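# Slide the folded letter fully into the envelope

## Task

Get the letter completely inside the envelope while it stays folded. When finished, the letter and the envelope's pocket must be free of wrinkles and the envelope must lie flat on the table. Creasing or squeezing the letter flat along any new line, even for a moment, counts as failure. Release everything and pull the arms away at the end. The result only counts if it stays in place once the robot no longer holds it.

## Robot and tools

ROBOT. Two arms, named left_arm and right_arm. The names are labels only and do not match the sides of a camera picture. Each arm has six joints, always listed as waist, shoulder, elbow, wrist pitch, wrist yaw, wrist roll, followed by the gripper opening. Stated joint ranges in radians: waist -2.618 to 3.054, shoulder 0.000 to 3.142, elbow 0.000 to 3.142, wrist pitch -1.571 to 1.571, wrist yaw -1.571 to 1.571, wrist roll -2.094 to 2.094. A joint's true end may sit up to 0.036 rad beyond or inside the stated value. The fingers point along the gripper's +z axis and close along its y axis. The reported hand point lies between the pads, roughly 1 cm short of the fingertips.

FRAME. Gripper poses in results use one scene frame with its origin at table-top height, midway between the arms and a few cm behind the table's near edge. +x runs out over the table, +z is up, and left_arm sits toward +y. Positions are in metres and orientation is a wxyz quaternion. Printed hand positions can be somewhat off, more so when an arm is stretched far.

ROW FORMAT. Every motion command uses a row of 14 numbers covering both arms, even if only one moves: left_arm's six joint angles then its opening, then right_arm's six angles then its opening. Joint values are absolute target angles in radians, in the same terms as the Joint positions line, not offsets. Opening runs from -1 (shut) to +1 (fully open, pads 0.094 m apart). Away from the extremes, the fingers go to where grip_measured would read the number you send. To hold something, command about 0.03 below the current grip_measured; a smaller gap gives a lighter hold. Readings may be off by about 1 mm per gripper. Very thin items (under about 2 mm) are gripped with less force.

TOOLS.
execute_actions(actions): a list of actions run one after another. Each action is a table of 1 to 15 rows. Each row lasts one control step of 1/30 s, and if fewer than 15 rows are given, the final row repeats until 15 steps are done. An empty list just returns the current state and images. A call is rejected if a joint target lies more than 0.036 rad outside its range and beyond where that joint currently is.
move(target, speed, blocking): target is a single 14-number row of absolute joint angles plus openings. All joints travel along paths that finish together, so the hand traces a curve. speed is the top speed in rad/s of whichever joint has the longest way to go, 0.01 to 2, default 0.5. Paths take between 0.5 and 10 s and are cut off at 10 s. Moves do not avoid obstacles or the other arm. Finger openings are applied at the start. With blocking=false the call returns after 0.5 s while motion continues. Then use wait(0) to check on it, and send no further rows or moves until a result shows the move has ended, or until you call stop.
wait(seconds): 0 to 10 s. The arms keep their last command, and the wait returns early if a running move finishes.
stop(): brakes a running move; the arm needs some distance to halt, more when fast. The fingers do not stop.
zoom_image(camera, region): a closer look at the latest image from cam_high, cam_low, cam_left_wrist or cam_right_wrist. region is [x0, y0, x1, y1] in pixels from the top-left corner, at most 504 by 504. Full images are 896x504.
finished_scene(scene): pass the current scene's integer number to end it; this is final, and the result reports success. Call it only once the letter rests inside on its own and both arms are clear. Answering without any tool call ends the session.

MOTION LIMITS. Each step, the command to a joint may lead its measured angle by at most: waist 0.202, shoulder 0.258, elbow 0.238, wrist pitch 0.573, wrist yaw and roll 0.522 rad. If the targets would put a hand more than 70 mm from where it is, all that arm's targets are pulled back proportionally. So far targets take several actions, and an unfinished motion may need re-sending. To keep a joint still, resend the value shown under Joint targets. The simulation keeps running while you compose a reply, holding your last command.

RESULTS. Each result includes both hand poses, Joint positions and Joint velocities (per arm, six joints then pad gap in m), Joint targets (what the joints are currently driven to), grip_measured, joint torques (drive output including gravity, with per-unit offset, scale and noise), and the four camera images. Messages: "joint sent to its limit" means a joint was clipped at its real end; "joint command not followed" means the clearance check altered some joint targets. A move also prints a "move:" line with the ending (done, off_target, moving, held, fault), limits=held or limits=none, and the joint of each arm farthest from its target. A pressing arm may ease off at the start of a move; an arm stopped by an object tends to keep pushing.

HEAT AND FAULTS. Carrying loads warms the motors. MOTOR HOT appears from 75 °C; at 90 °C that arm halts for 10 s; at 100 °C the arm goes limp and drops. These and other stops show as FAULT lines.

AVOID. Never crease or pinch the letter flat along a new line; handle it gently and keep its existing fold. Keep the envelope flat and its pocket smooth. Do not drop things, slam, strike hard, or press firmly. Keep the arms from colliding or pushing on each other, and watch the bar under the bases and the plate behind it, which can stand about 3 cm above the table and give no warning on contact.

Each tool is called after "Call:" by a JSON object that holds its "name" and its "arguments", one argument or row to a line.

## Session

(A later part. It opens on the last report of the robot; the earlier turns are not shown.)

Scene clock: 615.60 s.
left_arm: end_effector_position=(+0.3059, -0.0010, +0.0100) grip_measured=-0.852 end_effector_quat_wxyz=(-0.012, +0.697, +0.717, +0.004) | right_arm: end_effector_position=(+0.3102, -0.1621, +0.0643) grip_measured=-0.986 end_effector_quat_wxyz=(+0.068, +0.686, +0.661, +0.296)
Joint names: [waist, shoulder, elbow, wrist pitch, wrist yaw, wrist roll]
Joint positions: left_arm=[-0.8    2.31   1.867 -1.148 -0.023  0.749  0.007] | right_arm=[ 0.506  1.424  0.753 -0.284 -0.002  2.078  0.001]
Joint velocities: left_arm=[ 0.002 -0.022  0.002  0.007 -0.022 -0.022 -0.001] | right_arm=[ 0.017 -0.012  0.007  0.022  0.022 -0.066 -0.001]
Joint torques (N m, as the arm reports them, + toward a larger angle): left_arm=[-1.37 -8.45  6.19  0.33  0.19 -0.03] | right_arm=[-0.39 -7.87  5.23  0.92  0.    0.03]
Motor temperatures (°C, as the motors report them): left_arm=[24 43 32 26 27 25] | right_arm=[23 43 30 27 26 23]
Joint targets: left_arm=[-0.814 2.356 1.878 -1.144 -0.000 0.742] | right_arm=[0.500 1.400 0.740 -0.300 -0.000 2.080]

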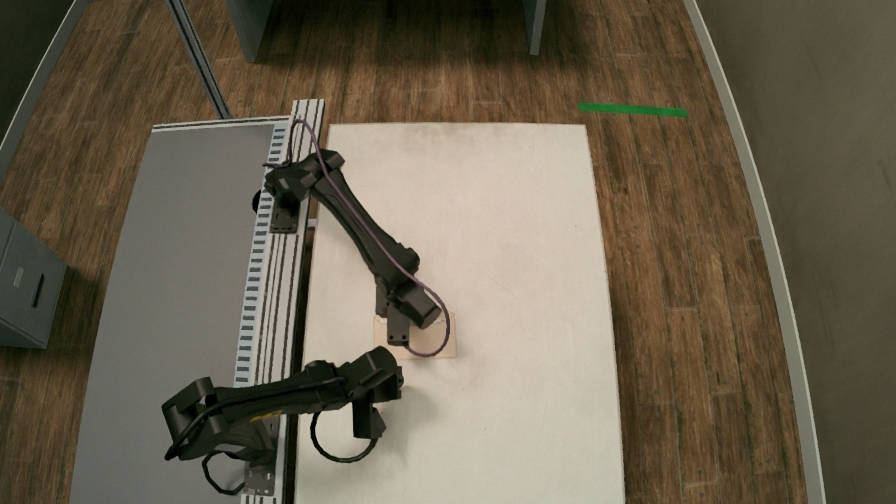

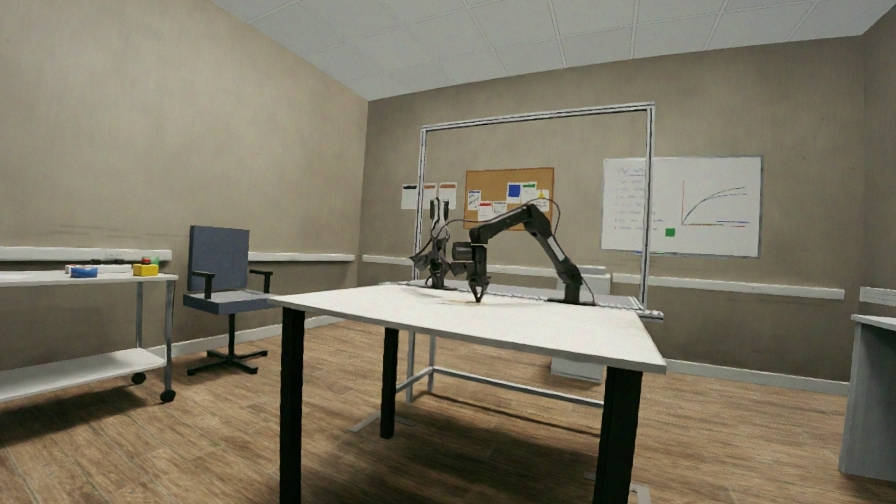

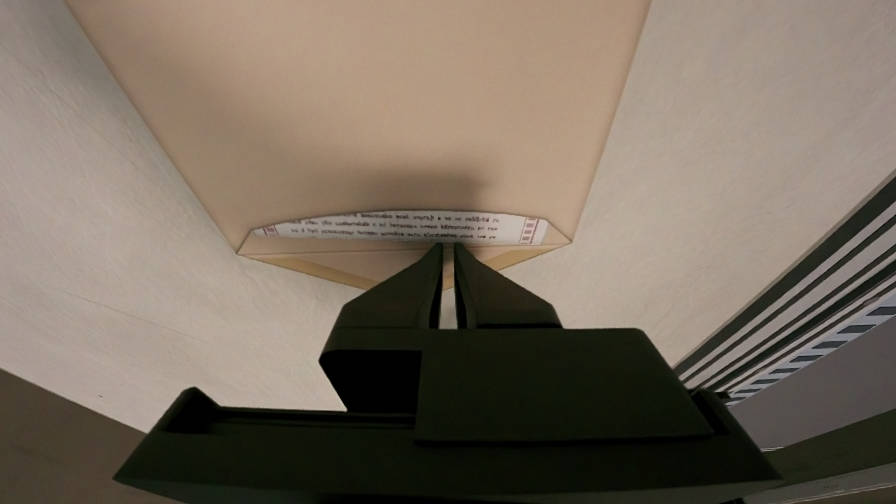

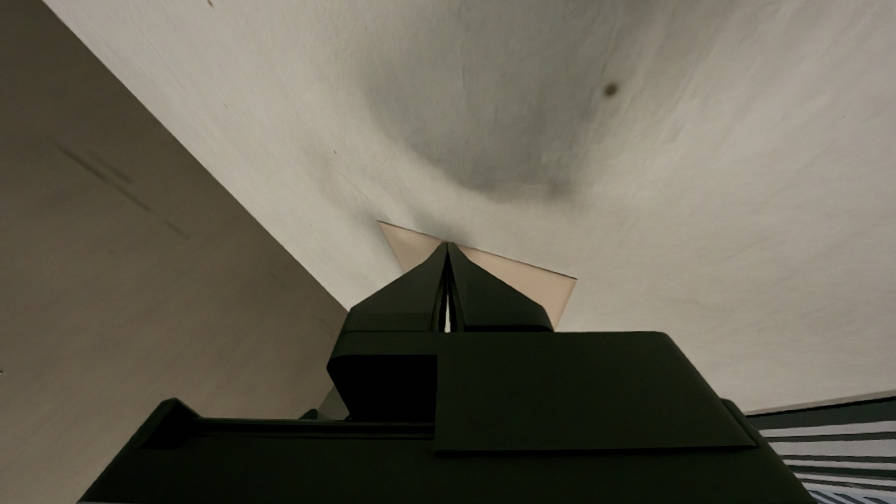

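Straight −y now.

Call:
{"name": "execute_actions", "arguments": {
  "actions": [
    [[-0.819,2.365,1.892,-1.149,0,0.737,-0.85,0.5,1.4,0.74,-0.3,0,2.08,-1]],
    [[-0.824,2.374,1.907,-1.154,0,0.732,-0.85,0.5,1.4,0.74,-0.3,0,2.08,-1]],
    [[-0.829,2.383,1.922,-1.158,0,0.727,-0.85,0.5,1.4,0.74,-0.3,0,2.08,-1]]
  ]
}}

Scene clock: 620.37 s.
left_arm: end_effector_position=(+0.3052, -0.0093, +0.0101) grip_measured=-0.852 end_effector_quat_wxyz=(-0.012, +0.697, +0.717, +0.004) | right_arm: end_effector_position=(+0.3102, -0.1621, +0.0643) grip_measured=-0.986 end_effector_quat_wxyz=(+0.068, +0.686, +0.661, +0.296)
Joint names: [waist, shoulder, elbow, wrist pitch, wrist yaw, wrist roll]
Joint positions: left_arm=[-0.814  2.335  1.911 -1.167 -0.023  0.734  0.007] | right_arm=[ 0.506  1.424  0.753 -0.284 -0.002  2.078  0.001]
Joint velocities: left_arm=[-0.002 -0.007 -0.027  0.037  0.037  0.051 -0.   ] | right_arm=[ 0.007  0.002 -0.002  0.007  0.007  0.022 -0.001]
Joint torques (N m, as the arm reports them, + toward a larger angle): left_arm=[-1.39 -8.51  6.23  0.39  0.23 -0.06] | right_arm=[-0.37 -7.85  5.23  0.93  0.    0.02]
Motor temperatures (°C, as the motors report them): left_arm=[24 42 32 26 27 25] | right_arm=[23 43 30 27 26 23]
Joint targets: left_arm=[-0.829 2.383 1.922 -1.158 0.000 0.727] | right_arm=[0.500 1.400 0.740 -0.300 0.000 2.080]

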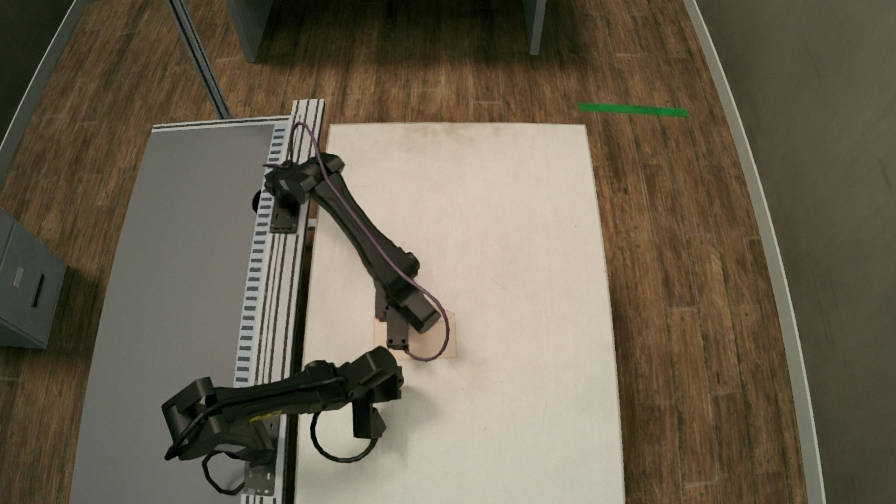

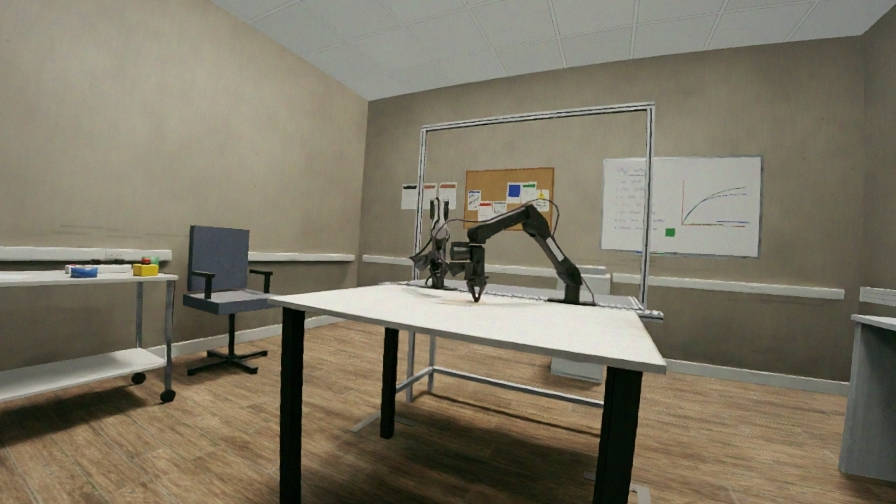

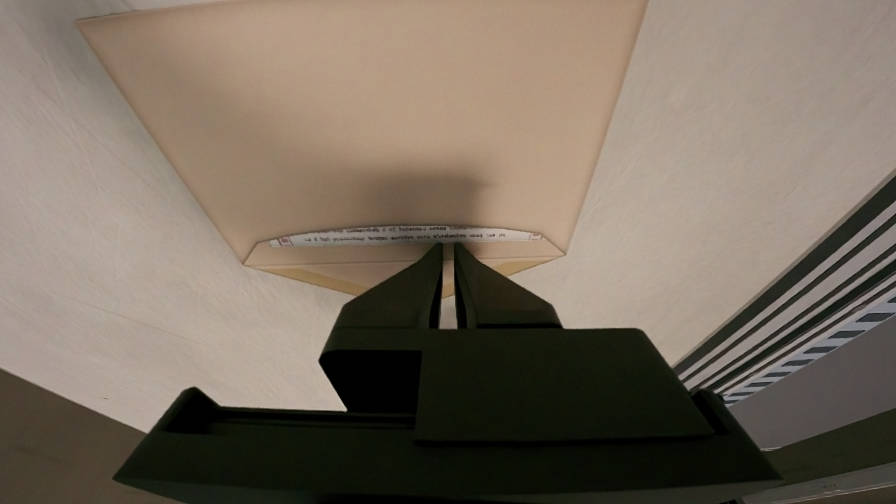

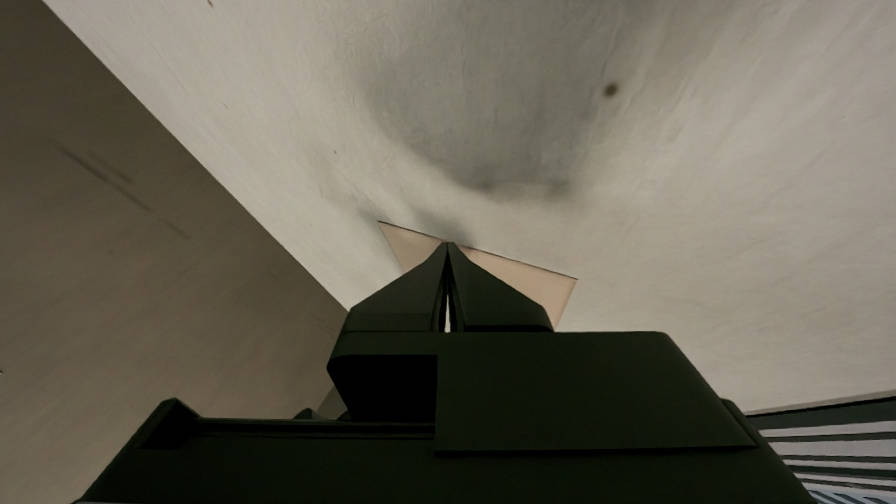

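A few mm more.

Call:
{"name": "execute_actions", "arguments": {
  "actions": [
    [[-0.832,2.391,1.935,-1.163,0,0.724,-0.85,0.5,1.4,0.74,-0.3,0,2.08,-1]],
    [[-0.835,2.399,1.948,-1.168,0,0.721,-0.85,0.5,1.4,0.74,-0.3,0,2.08,-1]]
  ]
}}

Scene clock: 623.90 s.
left_arm: end_effector_position=(+0.3053, -0.0130, +0.0100) grip_measured=-0.852 end_effector_quat_wxyz=(-0.014, +0.697, +0.717, +0.004) | right_arm: end_effector_position=(+0.3102, -0.1621, +0.0643) grip_measured=-0.986 end_effector_quat_wxyz=(+0.068, +0.686, +0.661, +0.296)
Joint names: [waist, shoulder, elbow, wrist pitch, wrist yaw, wrist roll]
Joint positions: left_arm=[-0.82   2.351  1.937 -1.181 -0.023  0.728  0.007] | right_arm=[ 0.506  1.424  0.753 -0.284 -0.002  2.078  0.001]
Joint velocities: left_arm=[-0.002  0.022  0.002  0.007 -0.081 -0.007  0.   ] | right_arm=[-0.037  0.002  0.007 -0.051 -0.066 -0.066 -0.001]
Joint torques (N m, as the arm reports them, + toward a larger angle): left_arm=[-1.47 -8.56  6.24  0.42  0.21 -0.06] | right_arm=[-0.39 -7.86  5.24  0.93  0.    0.03]
Motor temperatures (°C, as the motors report them): left_arm=[24 42 32 26 27 25] | right_arm=[23 43 30 27 26 23]
Joint targets: left_arm=[-0.835 2.399 1.948 -1.168 0.000 0.721] | right_arm=[0.500 1.400 0.740 -0.300 0.000 2.080]

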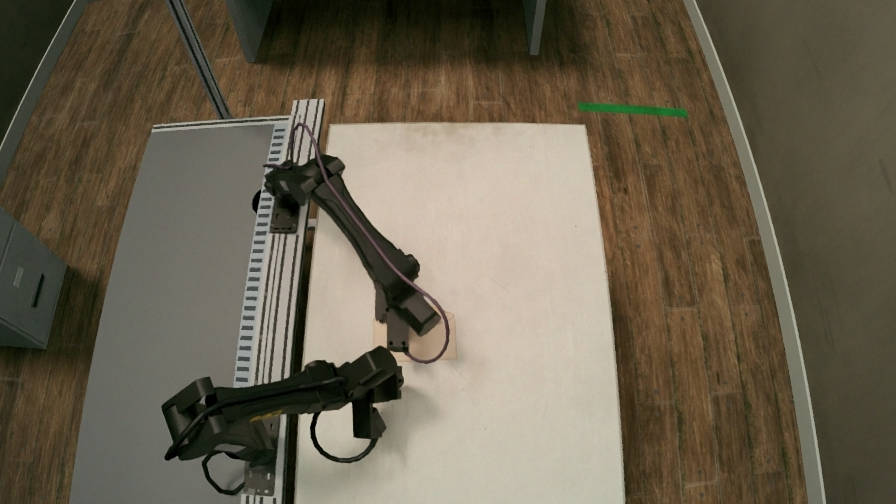

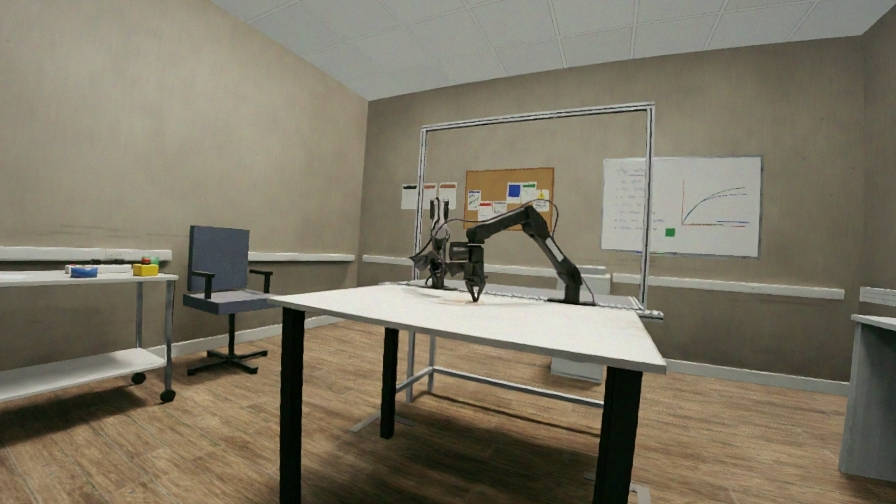

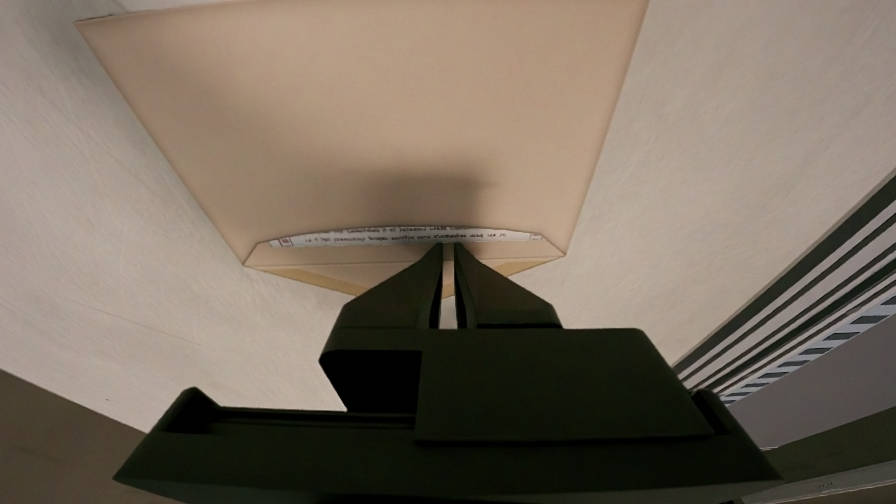

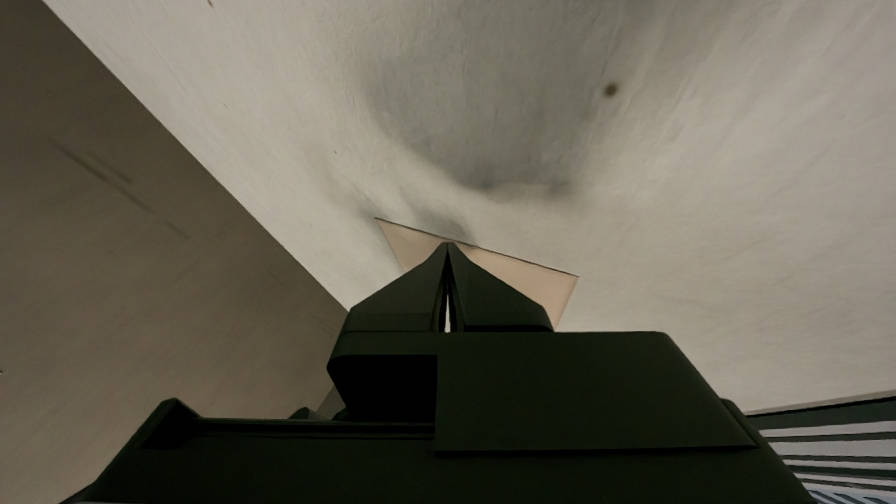

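Envelope slides: bottomed out, letter parallel to fold. Retreat.

Call:
{"name": "move", "arguments": {
  "target": [-0.8,2.2,1.93,-1.17,0,0.73,-0.85,0.4,1.35,0.74,-0.3,0,2.0,-1],
  "speed": 0.2
}}

Call:
{"name": "move", "arguments": {
  "target": [-0.3,1.5,1.3,-0.8,0,0.5,-0.85,0.2,1.2,0.8,-0.4,0,1.8,-1],
  "speed": 0.6
}}

Call:
{"name": "zoom_image", "arguments": {
  "camera": "cam_high",
  "region": [350,280,480,380]
}}

Scene clock: 629.17 s.
left_arm: end_effector_position=(+0.3165, -0.0160, +0.0654) grip_measured=-0.852 end_effector_quat_wxyz=(+0.050, +0.690, +0.722, -0.002) | right_arm: end_effector_position=(+0.3269, -0.1931, +0.0794) grip_measured=-0.986 end_effector_quat_wxyz=(+0.100, +0.691, +0.646, +0.309)
Joint names: [waist, shoulder, elbow, wrist pitch, wrist yaw, wrist roll]
Joint positions: left_arm=[-0.805  2.222  1.937 -1.182 -0.015  0.728  0.007] | right_arm=[ 0.409  1.375  0.753 -0.284 -0.002  2.008  0.001]
Joint velocities: left_arm=[-0.007  0.007 -0.002 -0.051  0.051 -0.051 -0.001] | right_arm=[-0.027 -0.007 -0.002  0.051 -0.022  0.037  0.001]
Joint torques (N m, as the arm reports them, + toward a larger angle): left_arm=[  0.45 -12.48   5.14   0.69   0.16   0.03] | right_arm=[-0.54 -7.58  5.38  0.98  0.   -0.06]
Motor temperatures (°C, as the motors report them): left_arm=[24 43 33 26 27 25] | right_arm=[23 43 30 27 26 23]
Joint targets: left_arm=[-0.800 2.200 1.930 -1.170 -0.000 0.730] | right_arm=[0.400 1.350 0.740 -0.300 -0.000 2.000]
move: off_target (left_arm, right_arm); limits=none; left_arm: farthest joint: the shoulder, 0.022 radians from its target (0.151 radians at the start); right_arm: farthest joint: the shoulder, 0.025 radians from its target (0.074 radians at the start)

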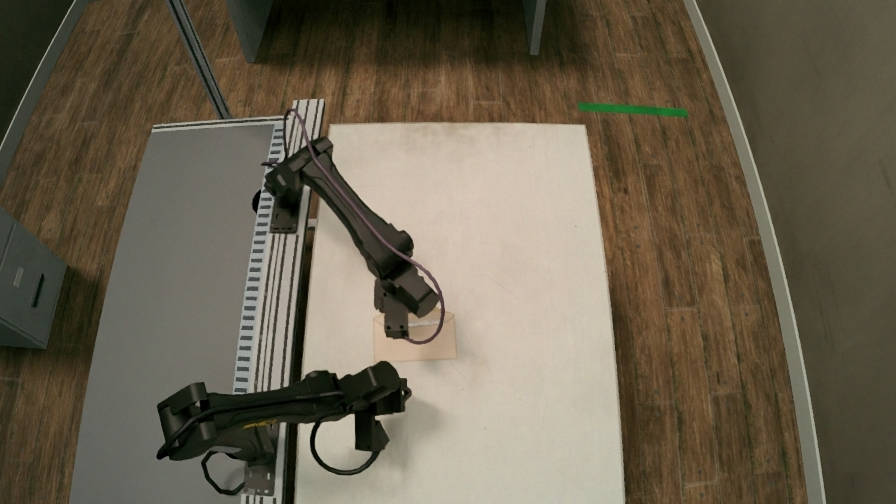

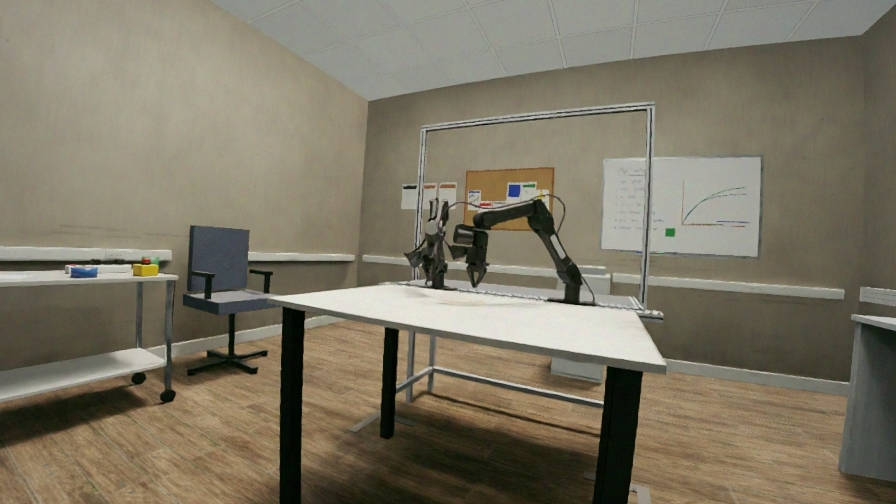

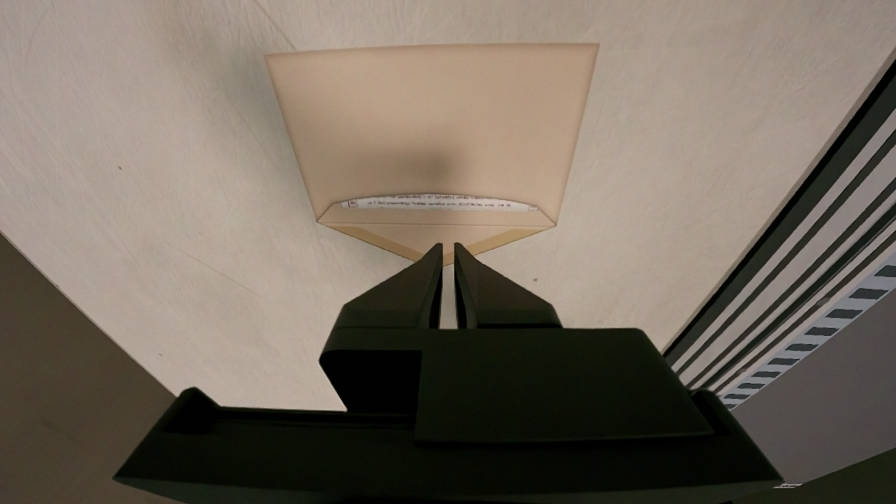

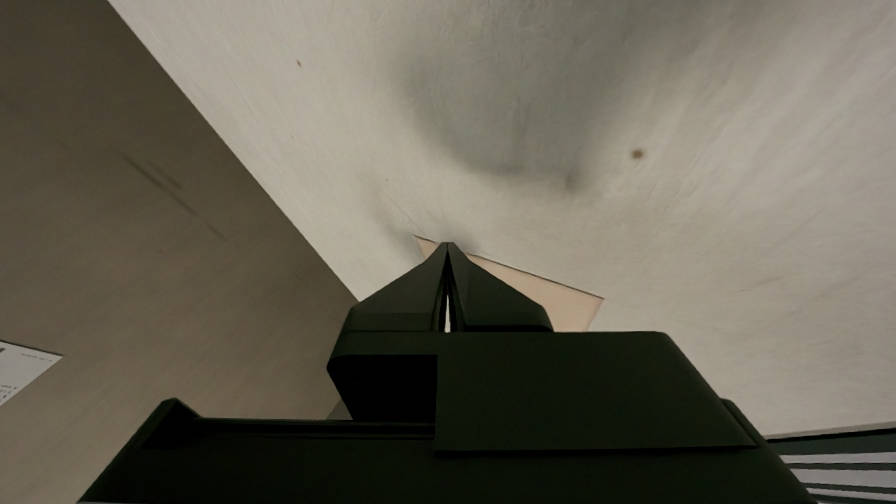

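Scene clock: 631.10 s.
left_arm: end_effector_position=(+0.3694, +0.1999, +0.1711) grip_measured=-0.852 end_effector_quat_wxyz=(+0.264, +0.375, +0.888, +0.029) | right_arm: end_effector_position=(+0.3359, -0.2645, +0.1187) grip_measured=-0.986 end_effector_quat_wxyz=(+0.177, +0.683, +0.639, +0.308)
Joint names: [waist, shoulder, elbow, wrist pitch, wrist yaw, wrist roll]
Joint positions: left_arm=[-0.302  1.524  1.315 -0.813 -0.012  0.51   0.007] | right_arm=[ 0.21   1.224  0.773 -0.383 -0.002  1.809  0.001]
Joint velocities: left_arm=[-0.007 -0.012  0.007 -0.007 -0.007 -0.037  0.001] | right_arm=[-0.012 -0.007 -0.007 -0.007 -0.066  0.007 -0.001]
Joint torques (N m, as the arm reports them, + toward a larger angle): left_arm=[ 0.13 -7.5   5.17  1.53  0.11 -0.06] | right_arm=[-0.61 -6.27  8.55  1.1   0.   -0.13]
Motor temperatures (°C, as the motors report them): left_arm=[24 43 32 26 27 25] | right_arm=[23 43 30 27 26 23]
Joint targets: left_arm=[-0.300 1.500 1.300 -0.800 -0.000 0.500] | right_arm=[0.200 1.200 0.800 -0.400 0.000 1.800]
move: off_target (left_arm, right_arm); limits=none; left_arm: farthest joint: the shoulder, 0.024 radians from its target (0.722 radians at the start); right_arm: farthest joint: the elbow, 0.027 radians from its target (0.047 radians at the start)

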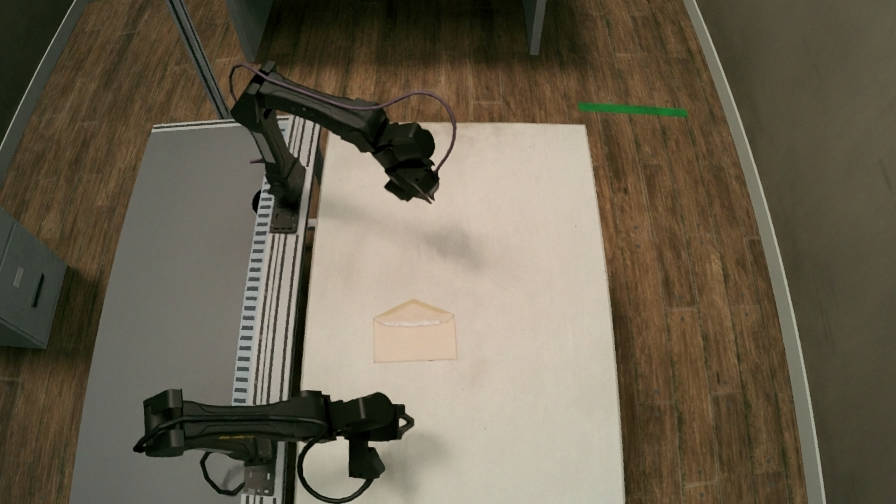

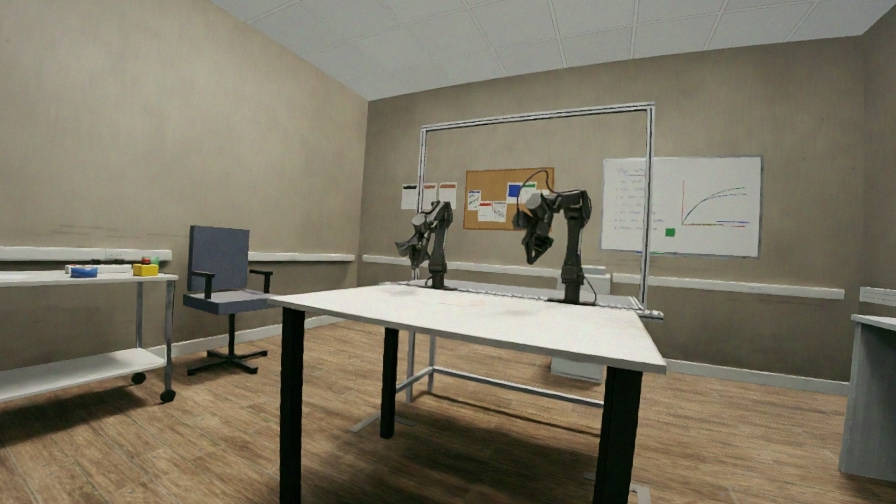

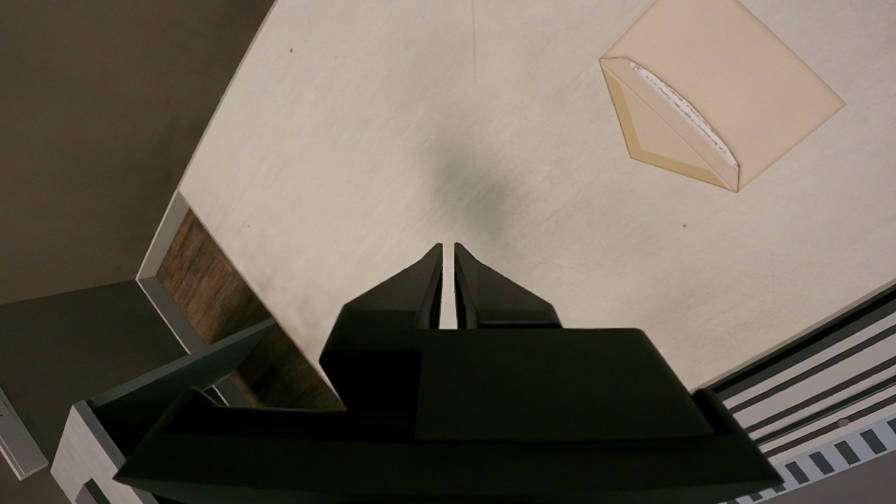

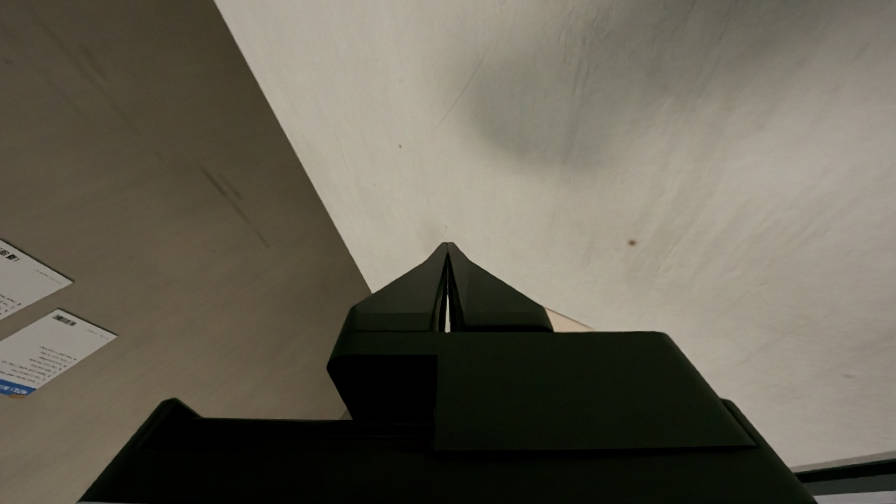

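Region (350, 280, 480, 380) of cam_high's 896x504 image, scaled by 3.877, with more detail than that image has; it fills the top 388 rows of this view, and the rest is white.

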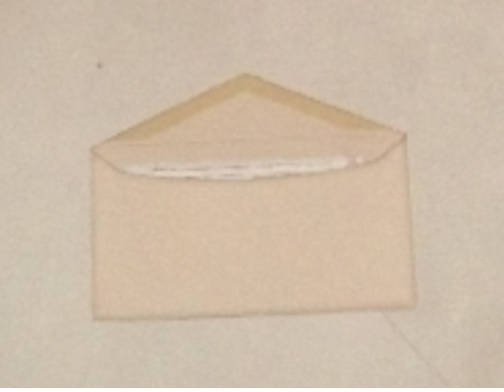

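Call:
{"name": "finished_scene", "arguments": {
  "scene": 2
}}

The scene is finished: the task was done.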